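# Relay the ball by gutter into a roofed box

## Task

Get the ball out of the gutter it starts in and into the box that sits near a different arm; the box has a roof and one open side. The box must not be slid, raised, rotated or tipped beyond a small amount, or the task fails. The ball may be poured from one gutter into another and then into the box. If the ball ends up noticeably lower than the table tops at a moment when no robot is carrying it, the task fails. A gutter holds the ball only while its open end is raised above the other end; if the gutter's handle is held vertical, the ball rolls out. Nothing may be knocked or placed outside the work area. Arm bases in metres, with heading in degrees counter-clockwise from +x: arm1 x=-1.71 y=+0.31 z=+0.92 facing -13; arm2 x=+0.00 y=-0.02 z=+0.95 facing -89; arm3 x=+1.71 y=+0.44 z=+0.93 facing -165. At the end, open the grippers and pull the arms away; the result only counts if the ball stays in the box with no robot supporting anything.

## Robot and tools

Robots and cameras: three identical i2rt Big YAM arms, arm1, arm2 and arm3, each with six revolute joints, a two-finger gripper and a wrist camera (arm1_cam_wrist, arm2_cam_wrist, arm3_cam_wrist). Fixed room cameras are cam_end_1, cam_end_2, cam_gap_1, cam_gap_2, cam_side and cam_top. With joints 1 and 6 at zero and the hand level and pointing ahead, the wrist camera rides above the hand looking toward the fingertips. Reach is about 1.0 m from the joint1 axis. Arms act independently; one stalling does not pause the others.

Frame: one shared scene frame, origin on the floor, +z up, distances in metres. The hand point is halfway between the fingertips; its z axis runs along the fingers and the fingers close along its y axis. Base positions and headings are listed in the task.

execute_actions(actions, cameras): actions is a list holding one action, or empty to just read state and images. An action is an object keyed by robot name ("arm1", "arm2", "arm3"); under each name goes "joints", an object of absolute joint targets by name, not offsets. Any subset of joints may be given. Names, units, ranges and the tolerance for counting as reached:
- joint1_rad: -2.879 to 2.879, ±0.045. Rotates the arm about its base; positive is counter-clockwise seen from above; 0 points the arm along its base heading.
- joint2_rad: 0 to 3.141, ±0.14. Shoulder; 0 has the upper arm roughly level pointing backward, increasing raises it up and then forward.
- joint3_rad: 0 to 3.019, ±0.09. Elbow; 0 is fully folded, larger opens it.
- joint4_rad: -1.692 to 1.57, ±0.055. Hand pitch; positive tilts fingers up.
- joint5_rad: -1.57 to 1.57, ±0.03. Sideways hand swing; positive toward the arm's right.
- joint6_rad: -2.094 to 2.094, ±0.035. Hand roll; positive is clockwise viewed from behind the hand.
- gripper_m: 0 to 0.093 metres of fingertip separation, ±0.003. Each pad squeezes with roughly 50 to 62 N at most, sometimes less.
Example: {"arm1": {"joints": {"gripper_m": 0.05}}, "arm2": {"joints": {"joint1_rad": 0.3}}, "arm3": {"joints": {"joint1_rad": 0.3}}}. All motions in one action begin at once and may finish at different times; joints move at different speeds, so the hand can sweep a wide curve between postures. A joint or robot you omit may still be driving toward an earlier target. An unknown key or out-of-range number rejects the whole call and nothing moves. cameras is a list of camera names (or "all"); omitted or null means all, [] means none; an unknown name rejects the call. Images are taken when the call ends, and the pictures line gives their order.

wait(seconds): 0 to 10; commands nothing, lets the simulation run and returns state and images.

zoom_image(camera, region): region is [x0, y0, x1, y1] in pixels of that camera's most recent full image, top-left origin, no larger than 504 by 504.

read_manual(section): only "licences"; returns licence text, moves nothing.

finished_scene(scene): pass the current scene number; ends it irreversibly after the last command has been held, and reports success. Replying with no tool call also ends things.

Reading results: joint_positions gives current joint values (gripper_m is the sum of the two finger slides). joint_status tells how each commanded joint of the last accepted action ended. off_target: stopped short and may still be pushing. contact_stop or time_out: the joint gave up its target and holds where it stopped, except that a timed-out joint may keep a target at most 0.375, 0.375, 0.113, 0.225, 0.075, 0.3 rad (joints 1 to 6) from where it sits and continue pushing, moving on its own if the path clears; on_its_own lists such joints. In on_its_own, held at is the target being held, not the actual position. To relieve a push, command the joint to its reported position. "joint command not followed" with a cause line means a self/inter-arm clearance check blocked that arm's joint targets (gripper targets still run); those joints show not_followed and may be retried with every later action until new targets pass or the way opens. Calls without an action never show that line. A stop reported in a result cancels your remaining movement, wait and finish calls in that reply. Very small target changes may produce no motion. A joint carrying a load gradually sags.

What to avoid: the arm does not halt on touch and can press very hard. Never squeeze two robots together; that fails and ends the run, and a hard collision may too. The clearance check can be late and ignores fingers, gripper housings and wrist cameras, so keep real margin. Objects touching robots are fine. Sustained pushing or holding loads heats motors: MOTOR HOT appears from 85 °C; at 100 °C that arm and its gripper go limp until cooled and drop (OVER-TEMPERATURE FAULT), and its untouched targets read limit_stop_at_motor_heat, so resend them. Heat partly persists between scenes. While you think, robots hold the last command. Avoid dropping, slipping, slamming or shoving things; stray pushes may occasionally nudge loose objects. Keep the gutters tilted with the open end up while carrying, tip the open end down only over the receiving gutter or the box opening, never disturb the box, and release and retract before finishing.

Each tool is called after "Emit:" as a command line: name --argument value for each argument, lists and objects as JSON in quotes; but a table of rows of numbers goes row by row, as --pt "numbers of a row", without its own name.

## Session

Emit:
execute_actions --actions '[]' --cameras '["cam_end_1","cam_end_2","cam_side","cam_top"]'

Scene clock: 0.00 s.
arm1.joint_positions: joint1_rad=+0.274 joint2_rad=+0.365 joint3_rad=+1.664 joint4_rad=-1.606 joint5_rad=-0.144 joint6_rad=-0.010 gripper_m=+0.094
arm1.joint_status: not commanded
arm1.hand: x=-1.6971 y=+0.3301 z=+1.5441 quat_wxyz=(-0.594, +0.062, -0.799, -0.071) (m; scene frame)
arm2.joint_positions: joint1_rad=+0.426 joint2_rad=+0.414 joint3_rad=+1.580 joint4_rad=-1.327 joint5_rad=+0.212 joint6_rad=+0.421 gripper_m=+0.094
arm2.joint_status: not commanded
arm2.hand: x=+0.0156 y=-0.1173 z=+1.6078 quat_wxyz=(-0.575, -0.575, -0.495, +0.306) (m; scene frame)
arm3.joint_positions: joint1_rad=+0.611 joint2_rad=+0.633 joint3_rad=+1.352 joint4_rad=-1.548 joint5_rad=+0.219 joint6_rad=-0.664 gripper_m=+0.095
arm3.joint_status: not commanded
arm3.hand: x=+1.5579 y=+0.3071 z=+1.4122 quat_wxyz=(+0.068, -0.691, -0.617, +0.371) (m; scene frame)
pictures: cam_end_1, cam_end_2, cam_side, cam_top
Images, in order (width x height): cam_end_1 896x504, cam_end_2 896x504, cam_side 896x504, cam_top 896x504.

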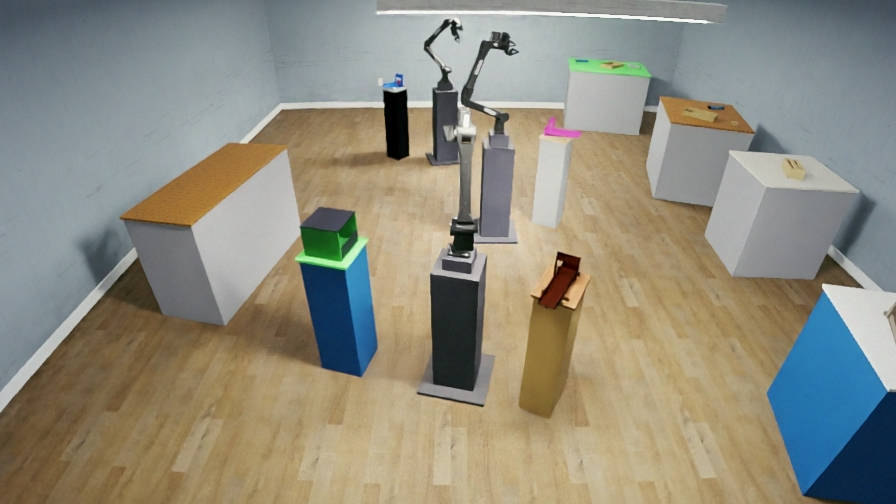

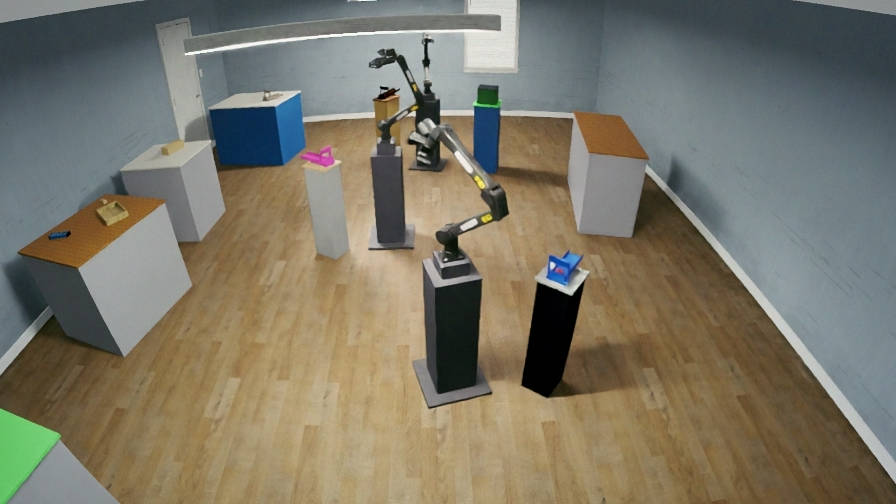

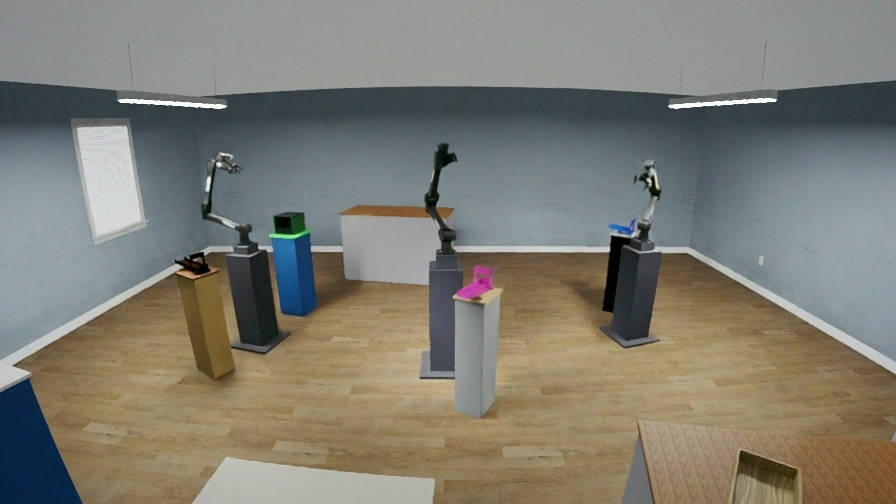

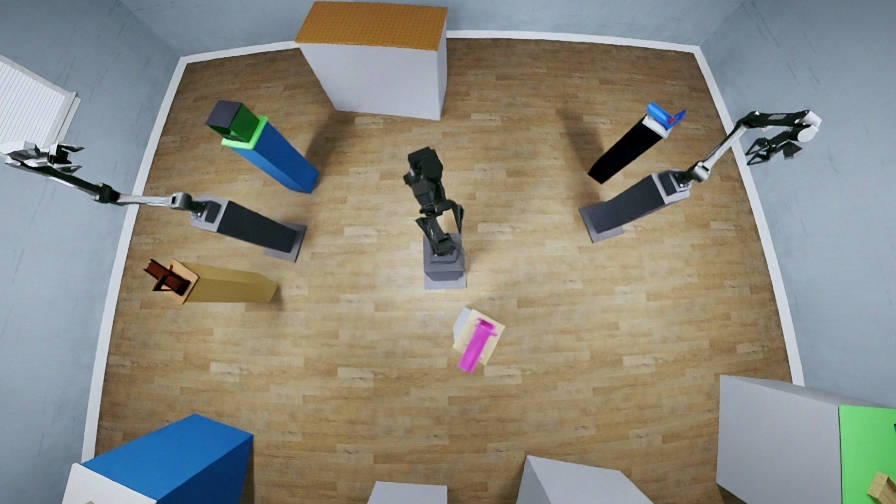

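Emit:
execute_actions --actions '[{"arm1":{"joints":{"joint1_rad":-1.6,"joint2_rad":1.75,"joint3_rad":1.64,"joint4_rad":-1.42,"joint5_rad":0,"joint6_rad":0}},"arm2":{"joints":{"joint1_rad":0.52,"joint2_rad":1.75,"joint3_rad":1.6,"joint4_rad":-1.4,"joint5_rad":0,"joint6_rad":0}},"arm3":{"joints":{"joint1_rad":-2.1,"joint2_rad":1.75,"joint3_rad":1.62,"joint4_rad":-1.42,"joint5_rad":0,"joint6_rad":0}}}]' --cameras '["arm1_cam_wrist","arm2_cam_wrist","arm3_cam_wrist"]'

Scene clock: 2.70 s.
arm1.joint_positions: joint1_rad=-1.603 joint2_rad=+1.755 joint3_rad=+1.633 joint4_rad=-1.418 joint5_rad=+0.001 joint6_rad=-0.005 gripper_m=+0.094
arm1.joint_status: all done
arm1.hand: x=-1.8594 y=-0.2177 z=+1.1125 quat_wxyz=(-0.010, -0.792, -0.611, +0.005) (m; scene frame)
arm2.joint_positions: joint1_rad=+0.515 joint2_rad=+1.760 joint3_rad=+1.588 joint4_rad=-1.385 joint5_rad=+0.003 joint6_rad=+0.016 gripper_m=+0.094
arm2.joint_status: all done
arm2.hand: x=+0.2731 y=-0.4892 z=+1.1286 quat_wxyz=(-0.002, -0.506, -0.863, +0.012) (m; scene frame)
arm3.joint_positions: joint1_rad=-2.108 joint2_rad=+1.767 joint3_rad=+1.601 joint4_rad=-1.413 joint5_rad=-0.001 joint6_rad=-0.008 gripper_m=+0.095
arm3.joint_status: all done
arm3.hand: x=+1.8624 y=+0.9607 z=+1.1097 quat_wxyz=(-0.006, -0.607, +0.795, +0.003) (m; scene frame)
pictures: arm1_cam_wrist, arm2_cam_wrist, arm3_cam_wrist
Images, in order (width x height): arm1_cam_wrist 616x616, arm2_cam_wrist 616x616, arm3_cam_wrist 616x616.

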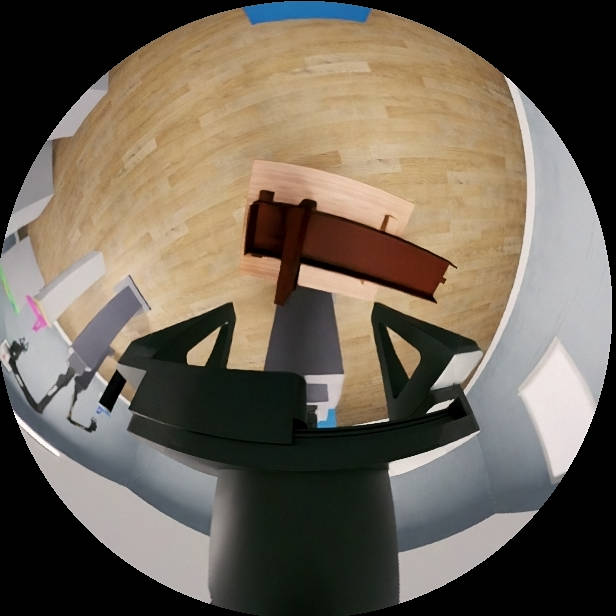

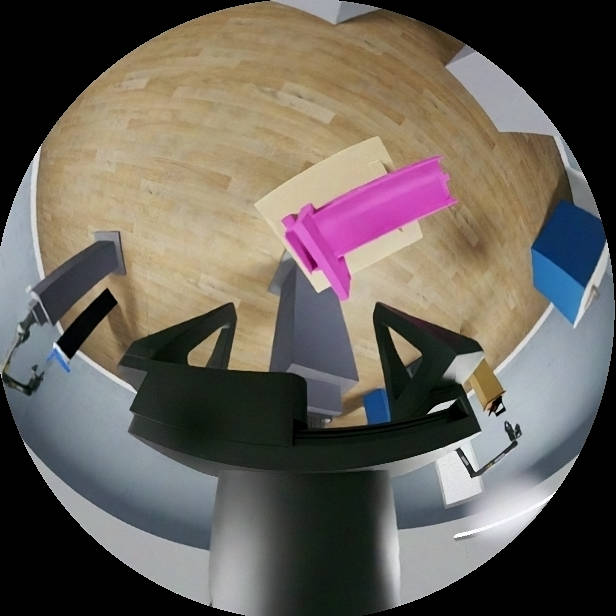

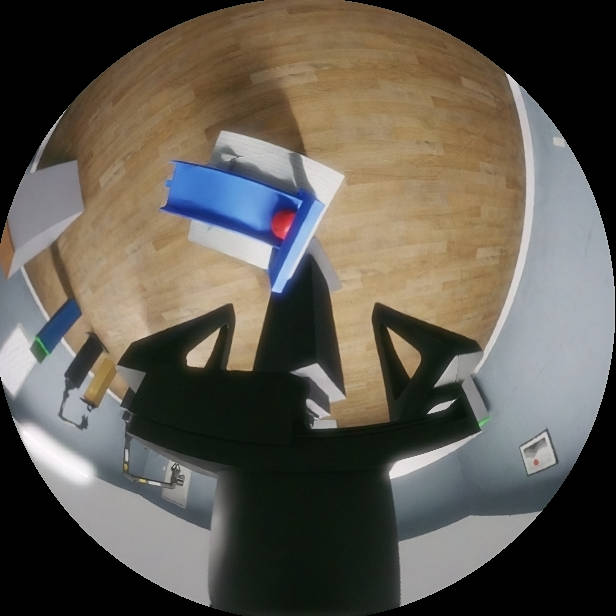

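Emit:
execute_actions --actions '[{"arm1":{"joints":{"joint1_rad":-1.565,"joint2_rad":1.85,"joint3_rad":1.46,"joint4_rad":-1.16,"joint6_rad":0.3}},"arm2":{"joints":{"joint1_rad":0.475,"joint2_rad":1.86,"joint3_rad":1.39,"joint4_rad":-1.08,"joint6_rad":-0.46}},"arm3":{"joints":{"joint1_rad":-2.14,"joint2_rad":1.835,"joint3_rad":1.4,"joint4_rad":-1.045,"joint5_rad":-0.19,"joint6_rad":0.36}}}]' --cameras '["arm1_cam_wrist","arm2_cam_wrist","arm3_cam_wrist"]'

Scene clock: 4.40 s.
arm1.joint_positions: joint1_rad=-1.574 joint2_rad=+1.853 joint3_rad=+1.453 joint4_rad=-1.175 joint5_rad=+0.001 joint6_rad=+0.293 gripper_m=+0.094
arm1.joint_status: all done
arm1.hand: x=-1.8419 y=-0.2193 z=+0.9948 quat_wxyz=(+0.002, -0.866, -0.499, -0.009) (m; scene frame)
arm2.joint_positions: joint1_rad=+0.475 joint2_rad=+1.890 joint3_rad=+1.377 joint4_rad=-1.097 joint5_rad=+0.001 joint6_rad=-0.443 gripper_m=+0.094
arm2.joint_status: all done
arm2.hand: x=+0.2474 y=-0.4906 z=+0.9858 quat_wxyz=(+0.020, -0.315, -0.949, -0.007) (m; scene frame)
arm3.joint_positions: joint1_rad=-2.137 joint2_rad=+1.846 joint3_rad=+1.383 joint4_rad=-1.059 joint5_rad=-0.186 joint6_rad=+0.350 gripper_m=+0.095
arm3.joint_status: all done
arm3.hand: x=+1.8477 y=+0.9728 z=+0.9936 quat_wxyz=(-0.054, -0.443, +0.891, +0.087) (m; scene frame)
pictures: arm1_cam_wrist, arm2_cam_wrist, arm3_cam_wrist
Images, in order (width x height): arm1_cam_wrist 616x616, arm2_cam_wrist 616x616, arm3_cam_wrist 616x616.

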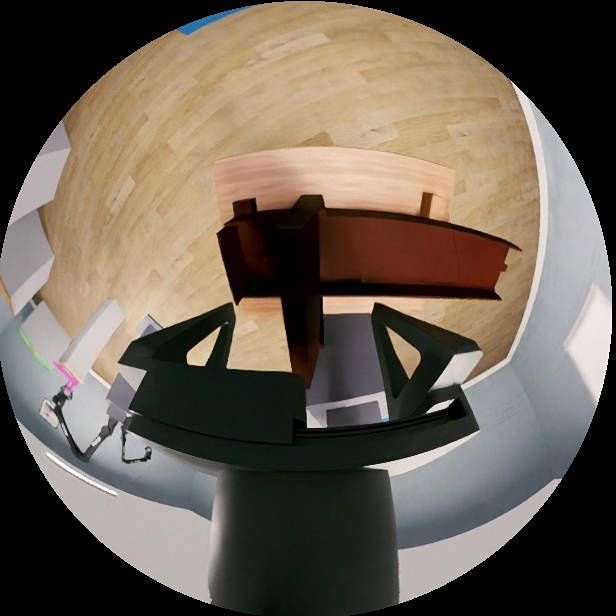

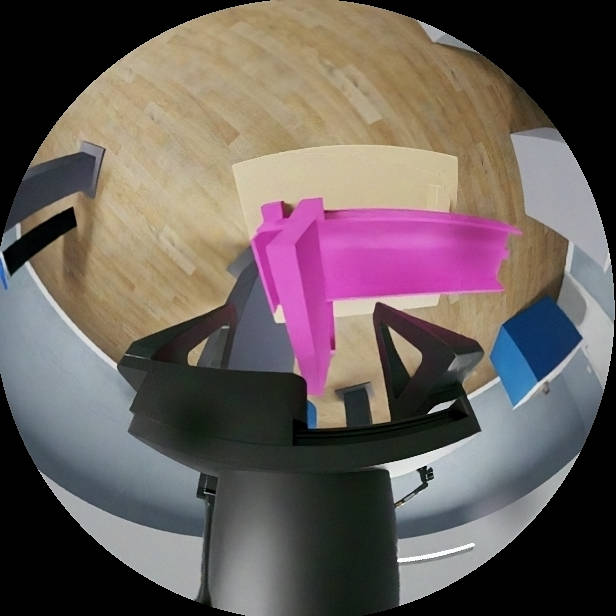

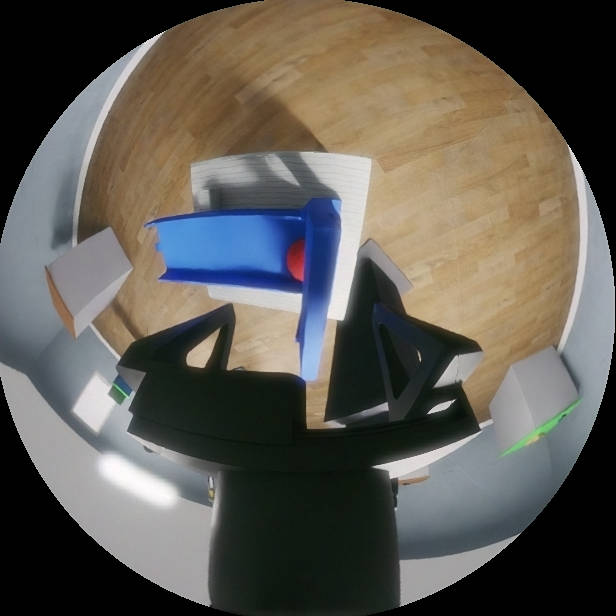

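Good. Descend ~3 cm, close, lift.

Emit:
execute_actions --actions '[{"arm1":{"joints":{"joint2_rad":1.89,"joint3_rad":1.42,"joint4_rad":-1.09}},"arm2":{"joints":{"joint2_rad":1.91,"joint3_rad":1.35,"joint4_rad":-1.0,"joint6_rad":-0.52}},"arm3":{"joints":{"joint1_rad":-2.155,"joint2_rad":1.885,"joint3_rad":1.35,"joint4_rad":-0.95,"joint6_rad":0.42}}}]' --cameras '[]'

Emit:
execute_actions --actions '[{"arm1":{"joints":{"gripper_m":0}},"arm2":{"joints":{"gripper_m":0}},"arm3":{"joints":{"gripper_m":0}}}]' --cameras '["arm3_cam_wrist"]'

Emit:
execute_actions --actions '[{"arm1":{"joints":{"joint3_rad":1.8}},"arm2":{"joints":{"joint3_rad":1.72}},"arm3":{"joints":{"joint3_rad":1.72,"joint5_rad":-0.35}}}]' --cameras '["arm3_cam_wrist","cam_side"]'

Scene clock: 5.47 s.
arm1.joint_positions: joint1_rad=-1.574 joint2_rad=+1.863 joint3_rad=+1.427 joint4_rad=-1.105 joint5_rad=+0.001 joint6_rad=+0.293 gripper_m=+0.094
arm1.joint_status: all done
arm1.hand: x=-1.8432 y=-0.2252 z=+0.9808 quat_wxyz=(-0.010, -0.866, -0.499, +0.003) (m; scene frame)
arm2.joint_positions: joint1_rad=+0.475 joint2_rad=+1.902 joint3_rad=+1.354 joint4_rad=-1.018 joint5_rad=+0.001 joint6_rad=-0.503 gripper_m=+0.094
arm2.joint_status: all done
arm2.hand: x=+0.2510 y=-0.4979 z=+0.9719 quat_wxyz=(+0.004, -0.286, -0.958, +0.008) (m; scene frame)
arm3.joint_positions: joint1_rad=-2.148 joint2_rad=+1.874 joint3_rad=+1.346 joint4_rad=-0.964 joint5_rad=-0.186 joint6_rad=+0.410 gripper_m=+0.095
arm3.joint_status: all done
arm3.hand: x=+1.8549 y=+0.9762 z=+0.9674 quat_wxyz=(-0.046, -0.412, +0.905, +0.096) (m; scene frame)
pictures: none
No camera images: the call's "cameras" was empty. Leave "cameras" out to get every camera's image.

Scene clock: 6.23 s.
arm1.joint_positions: joint1_rad=-1.574 joint2_rad=+1.851 joint3_rad=+1.429 joint4_rad=-1.105 joint5_rad=+0.038 joint6_rad=+0.289 gripper_m=+0.015
arm1.joint_status: gripper_m off_target (ended at +0.015, target +0.000)
arm1.hand: x=-1.8497 y=-0.2254 z=+0.9878 quat_wxyz=(-0.003, -0.866, -0.500, +0.021) (m; scene frame)
arm2.joint_positions: joint1_rad=+0.473 joint2_rad=+1.886 joint3_rad=+1.355 joint4_rad=-1.004 joint5_rad=+0.037 joint6_rad=-0.514 gripper_m=+0.013
arm2.joint_status: gripper_m off_target (ended at +0.013, target +0.000)
arm2.hand: x=+0.2470 y=-0.5062 z=+0.9809 quat_wxyz=(+0.007, -0.282, -0.959, +0.032) (m; scene frame)
arm3.joint_positions: joint1_rad=-2.149 joint2_rad=+1.874 joint3_rad=+1.346 joint4_rad=-0.961 joint5_rad=-0.197 joint6_rad=+0.412 gripper_m=+0.012
arm3.joint_status: gripper_m off_target (ended at +0.012, target +0.000)
arm3.hand: x=+1.8538 y=+0.9774 z=+0.9678 quat_wxyz=(-0.049, -0.411, +0.905, +0.101) (m; scene frame)
pictures: arm3_cam_wrist
Images, in order (width x height): arm3_cam_wrist 616x616.

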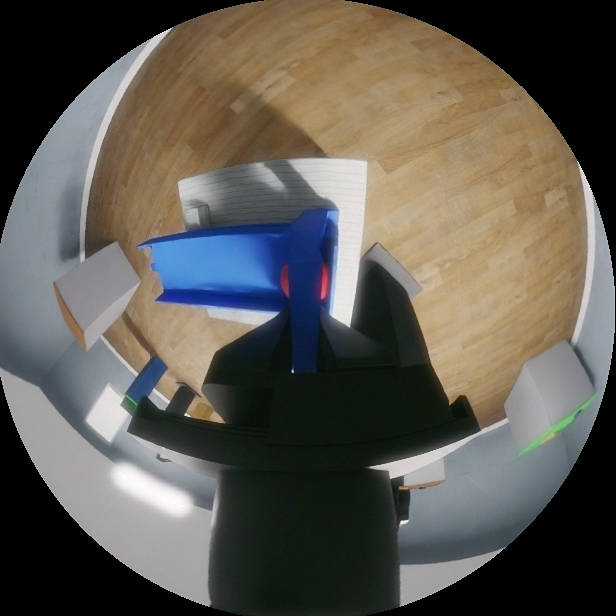

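Scene clock: 7.53 s.
arm1.joint_positions: joint1_rad=-1.573 joint2_rad=+1.886 joint3_rad=+1.760 joint4_rad=-1.100 joint5_rad=-0.001 joint6_rad=+0.306 gripper_m=+0.011
arm1.joint_status: all done
arm1.on_its_own: gripper_m moved -0.003 toward your old target +0.000
arm1.hand: x=-1.8708 y=-0.3395 z=+1.1032 quat_wxyz=(-0.126, -0.858, -0.486, +0.109) (m; scene frame)
arm2.joint_positions: joint1_rad=+0.471 joint2_rad=+1.929 joint3_rad=+1.668 joint4_rad=-1.004 joint5_rad=+0.000 joint6_rad=-0.509 gripper_m=+0.011
arm2.joint_status: all done
arm2.hand: x=+0.3088 y=-0.6083 z=+1.0785 quat_wxyz=(-0.101, -0.281, -0.948, +0.115) (m; scene frame)
arm3.joint_positions: joint1_rad=-2.151 joint2_rad=+1.894 joint3_rad=+1.682 joint4_rad=-0.958 joint5_rad=-0.342 joint6_rad=+0.413 gripper_m=+0.012
arm3.joint_status: all done
arm3.hand: x=+1.8716 y=+1.1001 z=+1.1013 quat_wxyz=(+0.005, -0.424, +0.867, +0.262) (m; scene frame)
pictures: arm3_cam_wrist, cam_side
Images, in order (width x height): arm3_cam_wrist 616x616, cam_side 896x504.

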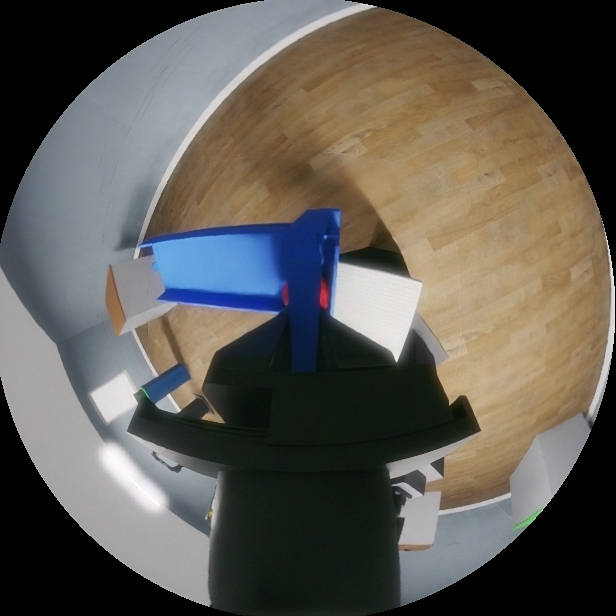

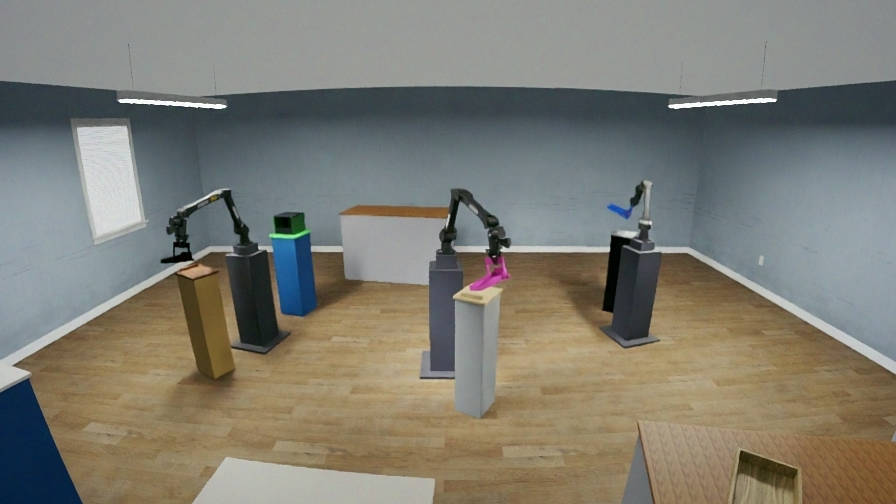

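Emit:
execute_actions --actions '[{"arm1":{"joints":{"joint1_rad":0.05,"joint6_rad":-1.57,"joint5_rad":0}},"arm2":{"joints":{"joint1_rad":1.83,"joint6_rad":-1.57,"joint5_rad":0}},"arm3":{"joints":{"joint6_rad":1.57}}}]' --cameras '[]'

Emit:
execute_actions --actions '[{"arm1":{"joints":{"joint2_rad":2.255,"joint3_rad":2.09,"joint4_rad":-0.92}},"arm2":{"joints":{"joint2_rad":2.255,"joint3_rad":2.09,"joint4_rad":-0.92}},"arm3":{"joints":{"joint2_rad":1.62,"joint5_rad":0}}}]' --cameras '[]'

Emit:
execute_actions --actions '[{"arm3":{"joints":{"joint1_rad":0.0}}}]' --cameras '[]'

Emit:
execute_actions --actions '[{"arm3":{"joints":{"joint2_rad":1.91,"joint3_rad":1.95,"joint4_rad":-1.22}}}]' --cameras '["cam_side","cam_gap_2"]'

Emit:
zoom_image --camera "cam_side" --region '[440, 150, 660, 280]'

Scene clock: 10.07 s.
arm1.joint_positions: joint1_rad=+0.058 joint2_rad=+1.899 joint3_rad=+1.760 joint4_rad=-1.093 joint5_rad=-0.001 joint6_rad=-1.562 gripper_m=+0.011
arm1.joint_status: all done
arm1.hand: x=-1.0593 y=+0.1938 z=+1.1107 quat_wxyz=(-0.117, +0.630, -0.757, +0.129) (m; scene frame)
arm2.joint_positions: joint1_rad=+1.837 joint2_rad=+1.929 joint3_rad=+1.668 joint4_rad=-1.004 joint5_rad=-0.002 joint6_rad=-1.553 gripper_m=+0.011
arm2.joint_status: all done
arm2.hand: x=+0.6375 y=+0.1591 z=+1.0675 quat_wxyz=(-0.116, +0.785, -0.602, +0.086) (m; scene frame)
arm3.joint_positions: joint1_rad=-2.151 joint2_rad=+1.894 joint3_rad=+1.682 joint4_rad=-0.958 joint5_rad=-0.343 joint6_rad=+1.562 gripper_m=+0.012
arm3.joint_status: all done
arm3.hand: x=+1.8715 y=+1.1002 z=+1.1013 quat_wxyz=(-0.138, +0.115, +0.958, +0.223) (m; scene frame)
pictures: none
No camera images: the call's "cameras" was empty. Leave "cameras" out to get every camera's image.

Scene clock: 11.57 s.
arm1.joint_positions: joint1_rad=+0.058 joint2_rad=+2.280 joint3_rad=+2.034 joint4_rad=-0.935 joint5_rad=-0.001 joint6_rad=-1.563 gripper_m=+0.011
arm1.joint_status: all done
arm1.hand: x=-0.9435 y=+0.1751 z=+0.9825 quat_wxyz=(-0.133, +0.627, -0.753, +0.148) (m; scene frame)
arm2.joint_positions: joint1_rad=+1.837 joint2_rad=+2.300 joint3_rad=+2.017 joint4_rad=-0.939 joint5_rad=-0.002 joint6_rad=-1.554 gripper_m=+0.011
arm2.joint_status: all done
arm2.hand: x=+0.7460 y=+0.1897 z=+0.9668 quat_wxyz=(-0.132, +0.783, -0.600, +0.099) (m; scene frame)
arm3.joint_positions: joint1_rad=-2.151 joint2_rad=+1.633 joint3_rad=+1.690 joint4_rad=-0.958 joint5_rad=-0.004 joint6_rad=+1.565 gripper_m=+0.012
arm3.joint_status: all done
arm3.hand: x=+1.9198 y=+1.0579 z=+1.2633 quat_wxyz=(+0.046, +0.147, +0.932, +0.327) (m; scene frame)
pictures: none
No camera images: the call's "cameras" was empty. Leave "cameras" out to get every camera's image.

Scene clock: 13.87 s.
arm1.joint_positions: joint1_rad=+0.058 joint2_rad=+2.280 joint3_rad=+2.034 joint4_rad=-0.935 joint5_rad=-0.001 joint6_rad=-1.563 gripper_m=+0.011
arm1.joint_status: not commanded
arm1.hand: x=-0.9435 y=+0.1751 z=+0.9825 quat_wxyz=(-0.133, +0.627, -0.753, +0.148) (m; scene frame)
arm2.joint_positions: joint1_rad=+1.837 joint2_rad=+2.300 joint3_rad=+2.017 joint4_rad=-0.939 joint5_rad=-0.002 joint6_rad=-1.554 gripper_m=+0.011
arm2.joint_status: not commanded
arm2.hand: x=+0.7460 y=+0.1897 z=+0.9668 quat_wxyz=(-0.132, +0.783, -0.600, +0.099) (m; scene frame)
arm3.joint_positions: joint1_rad=+0.007 joint2_rad=+1.644 joint3_rad=+1.690 joint4_rad=-0.958 joint5_rad=-0.002 joint6_rad=+1.565 gripper_m=+0.012
arm3.joint_status: all done
arm3.hand: x=+1.0924 y=+0.2695 z=+1.2601 quat_wxyz=(-0.258, -0.755, +0.568, +0.201) (m; scene frame)
pictures: none
No camera images: the call's "cameras" was empty. Leave "cameras" out to get every camera's image.

Scene clock: 15.13 s.
arm1.joint_positions: joint1_rad=+0.058 joint2_rad=+2.280 joint3_rad=+2.034 joint4_rad=-0.935 joint5_rad=-0.001 joint6_rad=-1.563 gripper_m=+0.011
arm1.joint_status: not commanded
arm1.hand: x=-0.9435 y=+0.1751 z=+0.9825 quat_wxyz=(-0.133, +0.627, -0.753, +0.148) (m; scene frame)
arm2.joint_positions: joint1_rad=+1.837 joint2_rad=+2.300 joint3_rad=+2.017 joint4_rad=-0.939 joint5_rad=-0.002 joint6_rad=-1.554 gripper_m=+0.011
arm2.joint_status: not commanded
arm2.hand: x=+0.7460 y=+0.1897 z=+0.9668 quat_wxyz=(-0.132, +0.783, -0.600, +0.099) (m; scene frame)
arm3.joint_positions: joint1_rad=+0.007 joint2_rad=+1.945 joint3_rad=+1.894 joint4_rad=-1.217 joint5_rad=-0.002 joint6_rad=+1.565 gripper_m=+0.012
arm3.joint_status: all done
arm3.hand: x=+1.0635 y=+0.2625 z=+1.1385 quat_wxyz=(-0.121, -0.789, +0.595, +0.096) (m; scene frame)
pictures: cam_gap_2, cam_side
Images, in order (width x height): cam_gap_2 896x504, cam_side 896x504.

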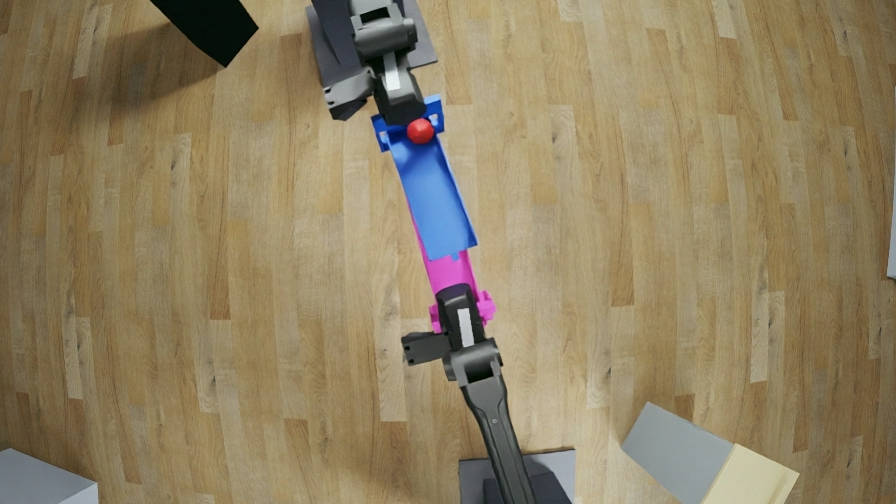

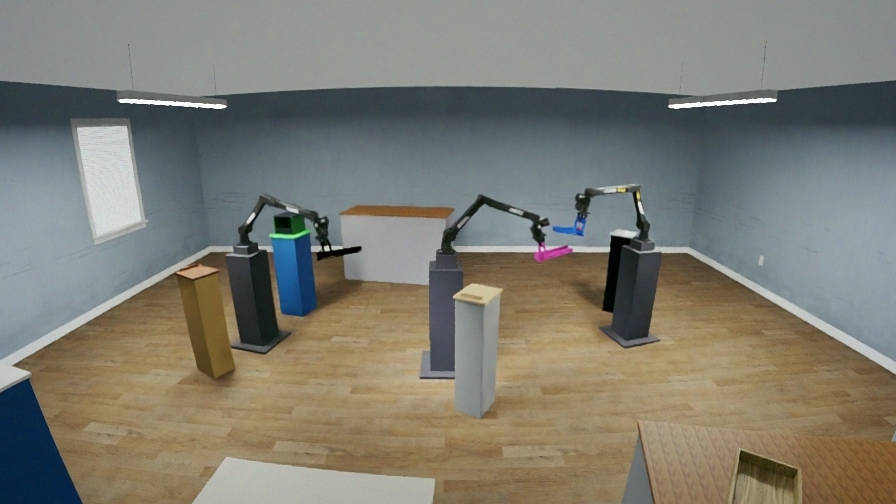

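Region (440, 150, 660, 280) of cam_side's 896x504 image, scaled by 2.291, with more detail than that image has; it fills the top 298 rows of this view, and the rest is white.

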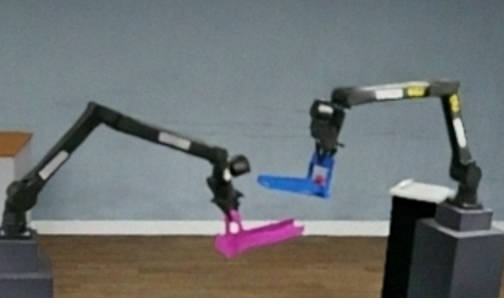

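Emit:
execute_actions --actions '[{"arm3":{"joints":{"joint1_rad":-0.025,"joint2_rad":2.02,"joint3_rad":2.04,"joint4_rad":-1.2}}}]' --cameras '["cam_side","cam_gap_2"]'

Emit:
zoom_image --camera "cam_side" --region '[440, 150, 660, 280]'

Scene clock: 16.17 s.
arm1.joint_positions: joint1_rad=+0.058 joint2_rad=+2.280 joint3_rad=+2.034 joint4_rad=-0.935 joint5_rad=-0.001 joint6_rad=-1.563 gripper_m=+0.011
arm1.joint_status: not commanded
arm1.hand: x=-0.9435 y=+0.1751 z=+0.9825 quat_wxyz=(-0.133, +0.627, -0.753, +0.148) (m; scene frame)
arm2.joint_positions: joint1_rad=+1.837 joint2_rad=+2.300 joint3_rad=+2.017 joint4_rad=-0.939 joint5_rad=-0.002 joint6_rad=-1.554 gripper_m=+0.011
arm2.joint_status: not commanded
arm2.hand: x=+0.7460 y=+0.1897 z=+0.9668 quat_wxyz=(-0.132, +0.783, -0.600, +0.099) (m; scene frame)
arm3.joint_positions: joint1_rad=-0.023 joint2_rad=+2.026 joint3_rad=+1.988 joint4_rad=-1.215 joint5_rad=-0.002 joint6_rad=+1.565 gripper_m=+0.012
arm3.joint_status: all done
arm3.hand: x=+1.0292 y=+0.2755 z=+1.1276 quat_wxyz=(-0.126, -0.778, +0.606, +0.103) (m; scene frame)
pictures: cam_gap_2, cam_side
Images, in order (width x height): cam_gap_2 896x504, cam_side 896x504.

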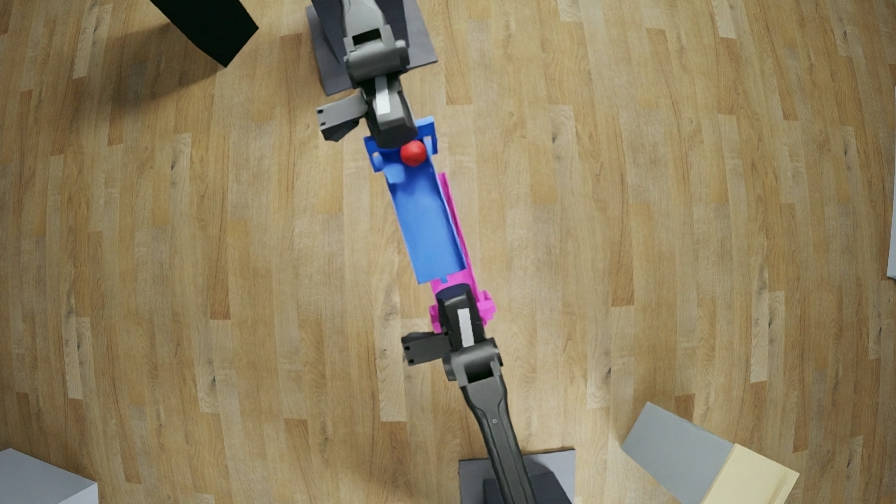

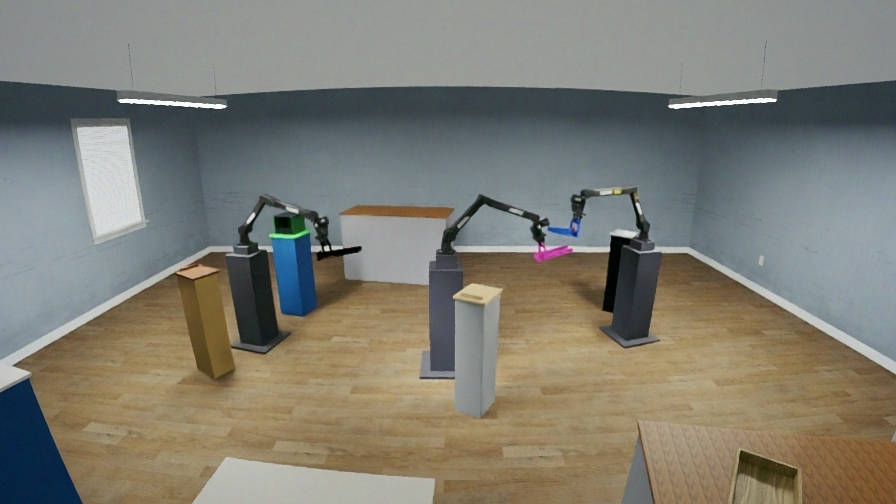

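Region (440, 150, 660, 280) of cam_side's 896x504 image, scaled by 2.291, with more detail than that image has; it fills the top 298 rows of this view, and the rest is white.

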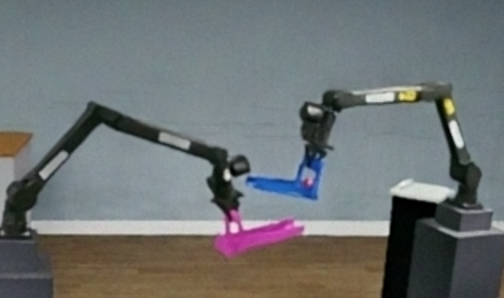

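Slight overshoot; recentre then pour.

Emit:
execute_actions --actions '[{"arm3":{"joints":{"joint1_rad":-0.002}}}]' --cameras '[]'

Emit:
execute_actions --actions '[{"arm3":{"joints":{"joint4_rad":-1.52}}}]' --cameras '[]'

Emit:
wait --seconds 1.2

Scene clock: 17.00 s.
arm1.joint_positions: joint1_rad=+0.058 joint2_rad=+2.280 joint3_rad=+2.034 joint4_rad=-0.935 joint5_rad=-0.001 joint6_rad=-1.563 gripper_m=+0.011
arm1.joint_status: not commanded
arm1.hand: x=-0.9435 y=+0.1751 z=+0.9825 quat_wxyz=(-0.133, +0.627, -0.753, +0.148) (m; scene frame)
arm2.joint_positions: joint1_rad=+1.837 joint2_rad=+2.300 joint3_rad=+2.017 joint4_rad=-0.939 joint5_rad=-0.002 joint6_rad=-1.554 gripper_m=+0.011
arm2.joint_status: not commanded
arm2.hand: x=+0.7460 y=+0.1897 z=+0.9668 quat_wxyz=(-0.132, +0.783, -0.600, +0.099) (m; scene frame)
arm3.joint_positions: joint1_rad=-0.007 joint2_rad=+2.026 joint3_rad=+1.988 joint4_rad=-1.215 joint5_rad=-0.002 joint6_rad=+1.565 gripper_m=+0.012
arm3.joint_status: all done
arm3.hand: x=+1.0320 y=+0.2645 z=+1.1275 quat_wxyz=(-0.127, -0.783, +0.600, +0.102) (m; scene frame)
pictures: none
No camera images: the call's "cameras" was empty. Leave "cameras" out to get every camera's image.

Scene clock: 18.03 s.
arm1.joint_positions: joint1_rad=+0.058 joint2_rad=+2.280 joint3_rad=+2.034 joint4_rad=-0.935 joint5_rad=-0.001 joint6_rad=-1.563 gripper_m=+0.011
arm1.joint_status: not commanded
arm1.hand: x=-0.9435 y=+0.1751 z=+0.9825 quat_wxyz=(-0.133, +0.627, -0.753, +0.148) (m; scene frame)
arm2.joint_positions: joint1_rad=+1.837 joint2_rad=+2.300 joint3_rad=+2.017 joint4_rad=-0.939 joint5_rad=-0.002 joint6_rad=-1.554 gripper_m=+0.011
arm2.joint_status: not commanded
arm2.hand: x=+0.7460 y=+0.1897 z=+0.9668 quat_wxyz=(-0.132, +0.783, -0.600, +0.099) (m; scene frame)
arm3.joint_positions: joint1_rad=-0.007 joint2_rad=+2.026 joint3_rad=+1.988 joint4_rad=-1.511 joint5_rad=-0.002 joint6_rad=+1.565 gripper_m=+0.012
arm3.joint_status: all done
arm3.hand: x=+1.1011 y=+0.2826 z=+1.1147 quat_wxyz=(-0.011, -0.793, +0.609, +0.012) (m; scene frame)
pictures: none
No camera images: the call's "cameras" was empty. Leave "cameras" out to get every camera's image.

Scene clock: 19.23 s.
arm1.joint_positions: joint1_rad=+0.058 joint2_rad=+2.280 joint3_rad=+2.034 joint4_rad=-0.935 joint5_rad=-0.001 joint6_rad=-1.563 gripper_m=+0.011
arm1.joint_status: not commanded
arm1.hand: x=-0.9435 y=+0.1751 z=+0.9825 quat_wxyz=(-0.133, +0.627, -0.753, +0.148) (m; scene frame)
arm2.joint_positions: joint1_rad=+1.837 joint2_rad=+2.300 joint3_rad=+2.017 joint4_rad=-0.939 joint5_rad=-0.002 joint6_rad=-1.555 gripper_m=+0.011
arm2.joint_status: not commanded
arm2.hand: x=+0.7462 y=+0.1890 z=+0.9668 quat_wxyz=(-0.132, +0.783, -0.600, +0.099) (m; scene frame)
arm3.joint_positions: joint1_rad=-0.007 joint2_rad=+2.026 joint3_rad=+1.988 joint4_rad=-1.511 joint5_rad=-0.002 joint6_rad=+1.565 gripper_m=+0.012
arm3.joint_status: all done
arm3.hand: x=+1.1011 y=+0.2826 z=+1.1147 quat_wxyz=(-0.011, -0.793, +0.609, +0.012) (m; scene frame)
wait: 1.20 s; at rest by 0.27 s
pictures: arm1_cam_wrist, arm2_cam_wrist, arm3_cam_wrist, cam_end_1, cam_end_2, cam_gap_1, cam_gap_2, cam_side, cam_top
Images, in order (width x height): arm1_cam_wrist 616x616, arm2_cam_wrist 616x616, arm3_cam_wrist 616x616, cam_end_1 896x504, cam_end_2 896x504, cam_gap_1 896x504, cam_gap_2 896x504, cam_side 896x504, cam_top 896x504.

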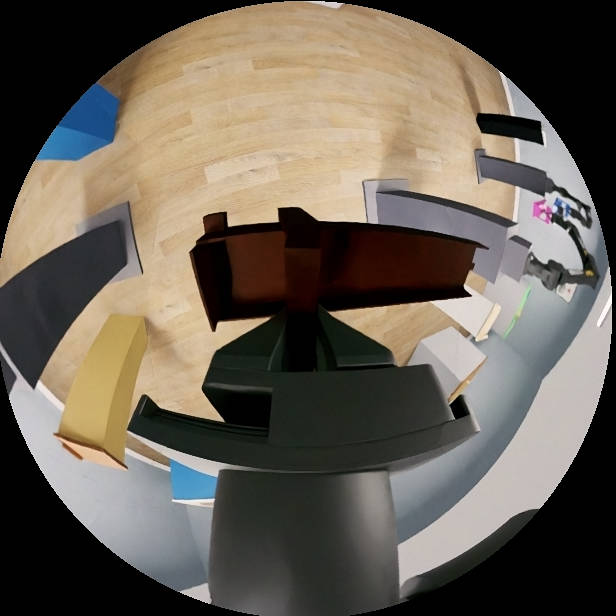

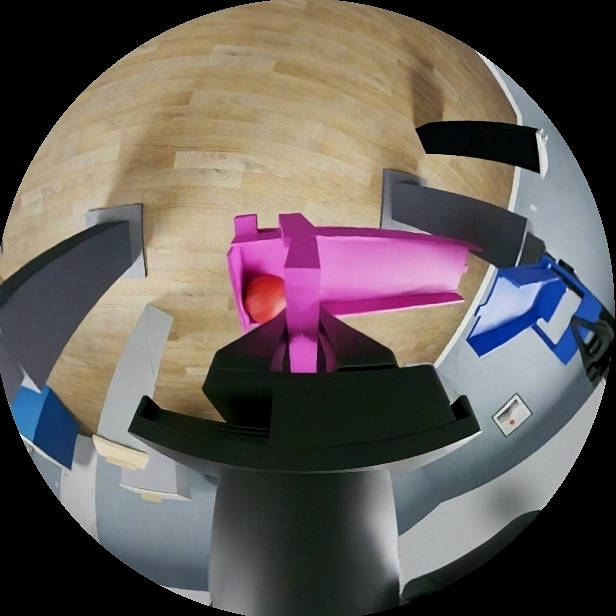

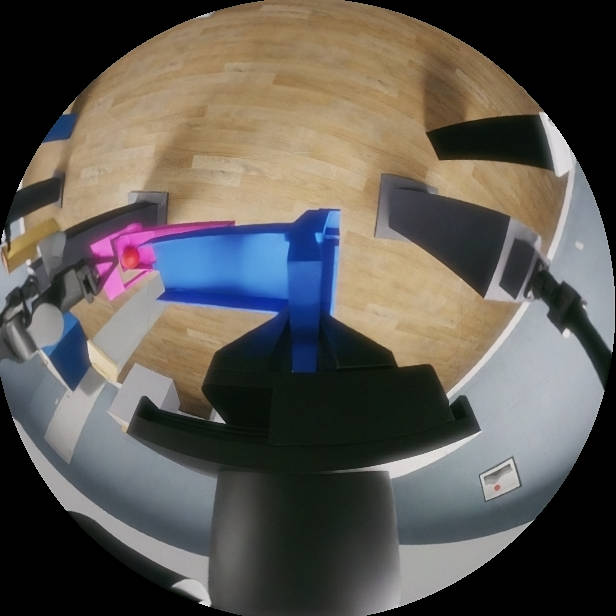

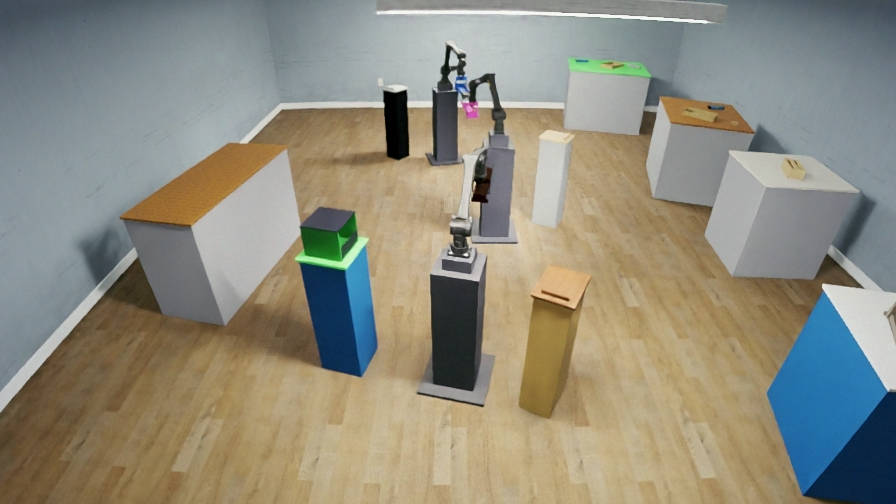

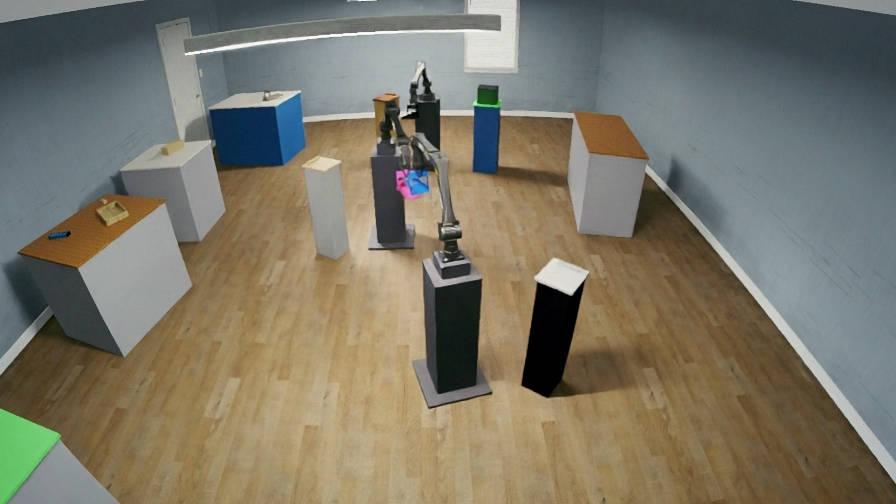

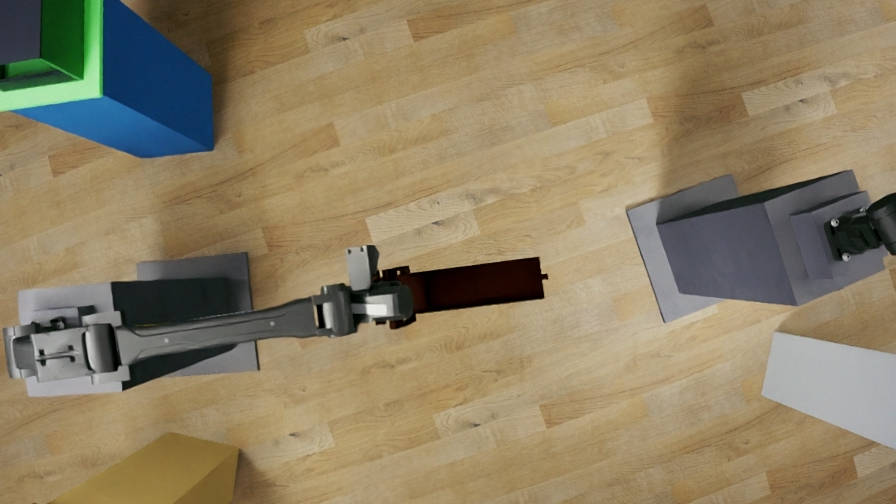

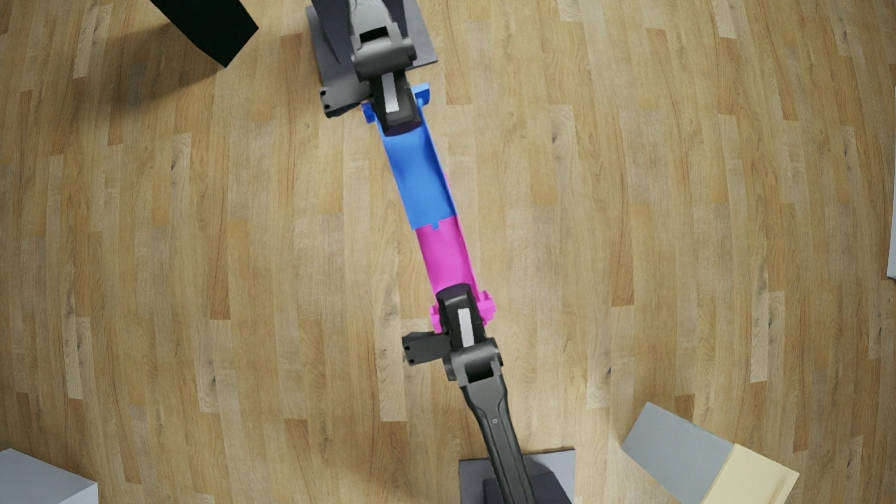

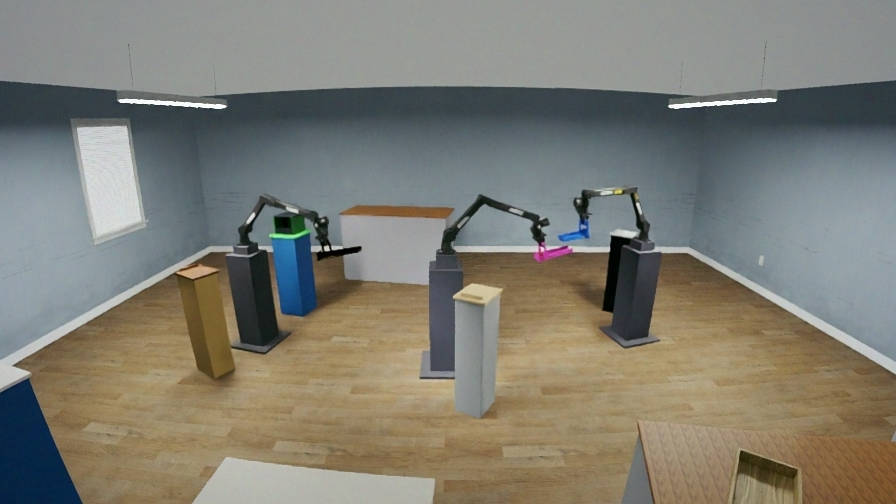

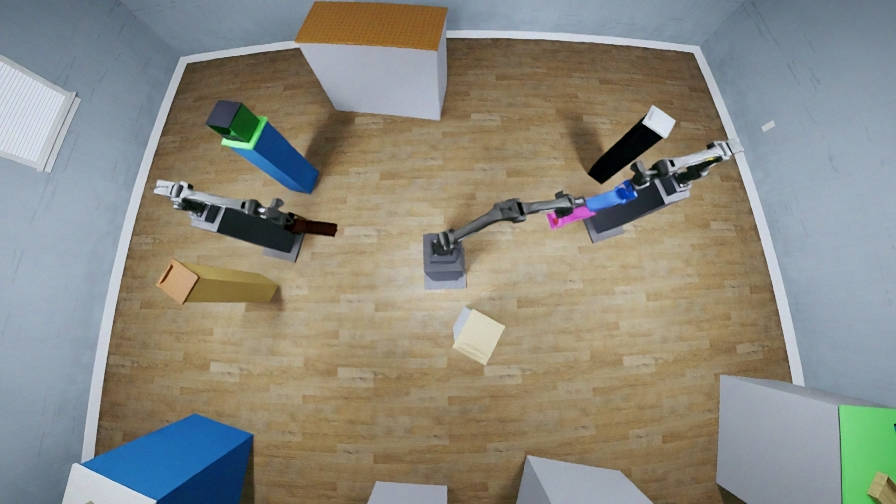

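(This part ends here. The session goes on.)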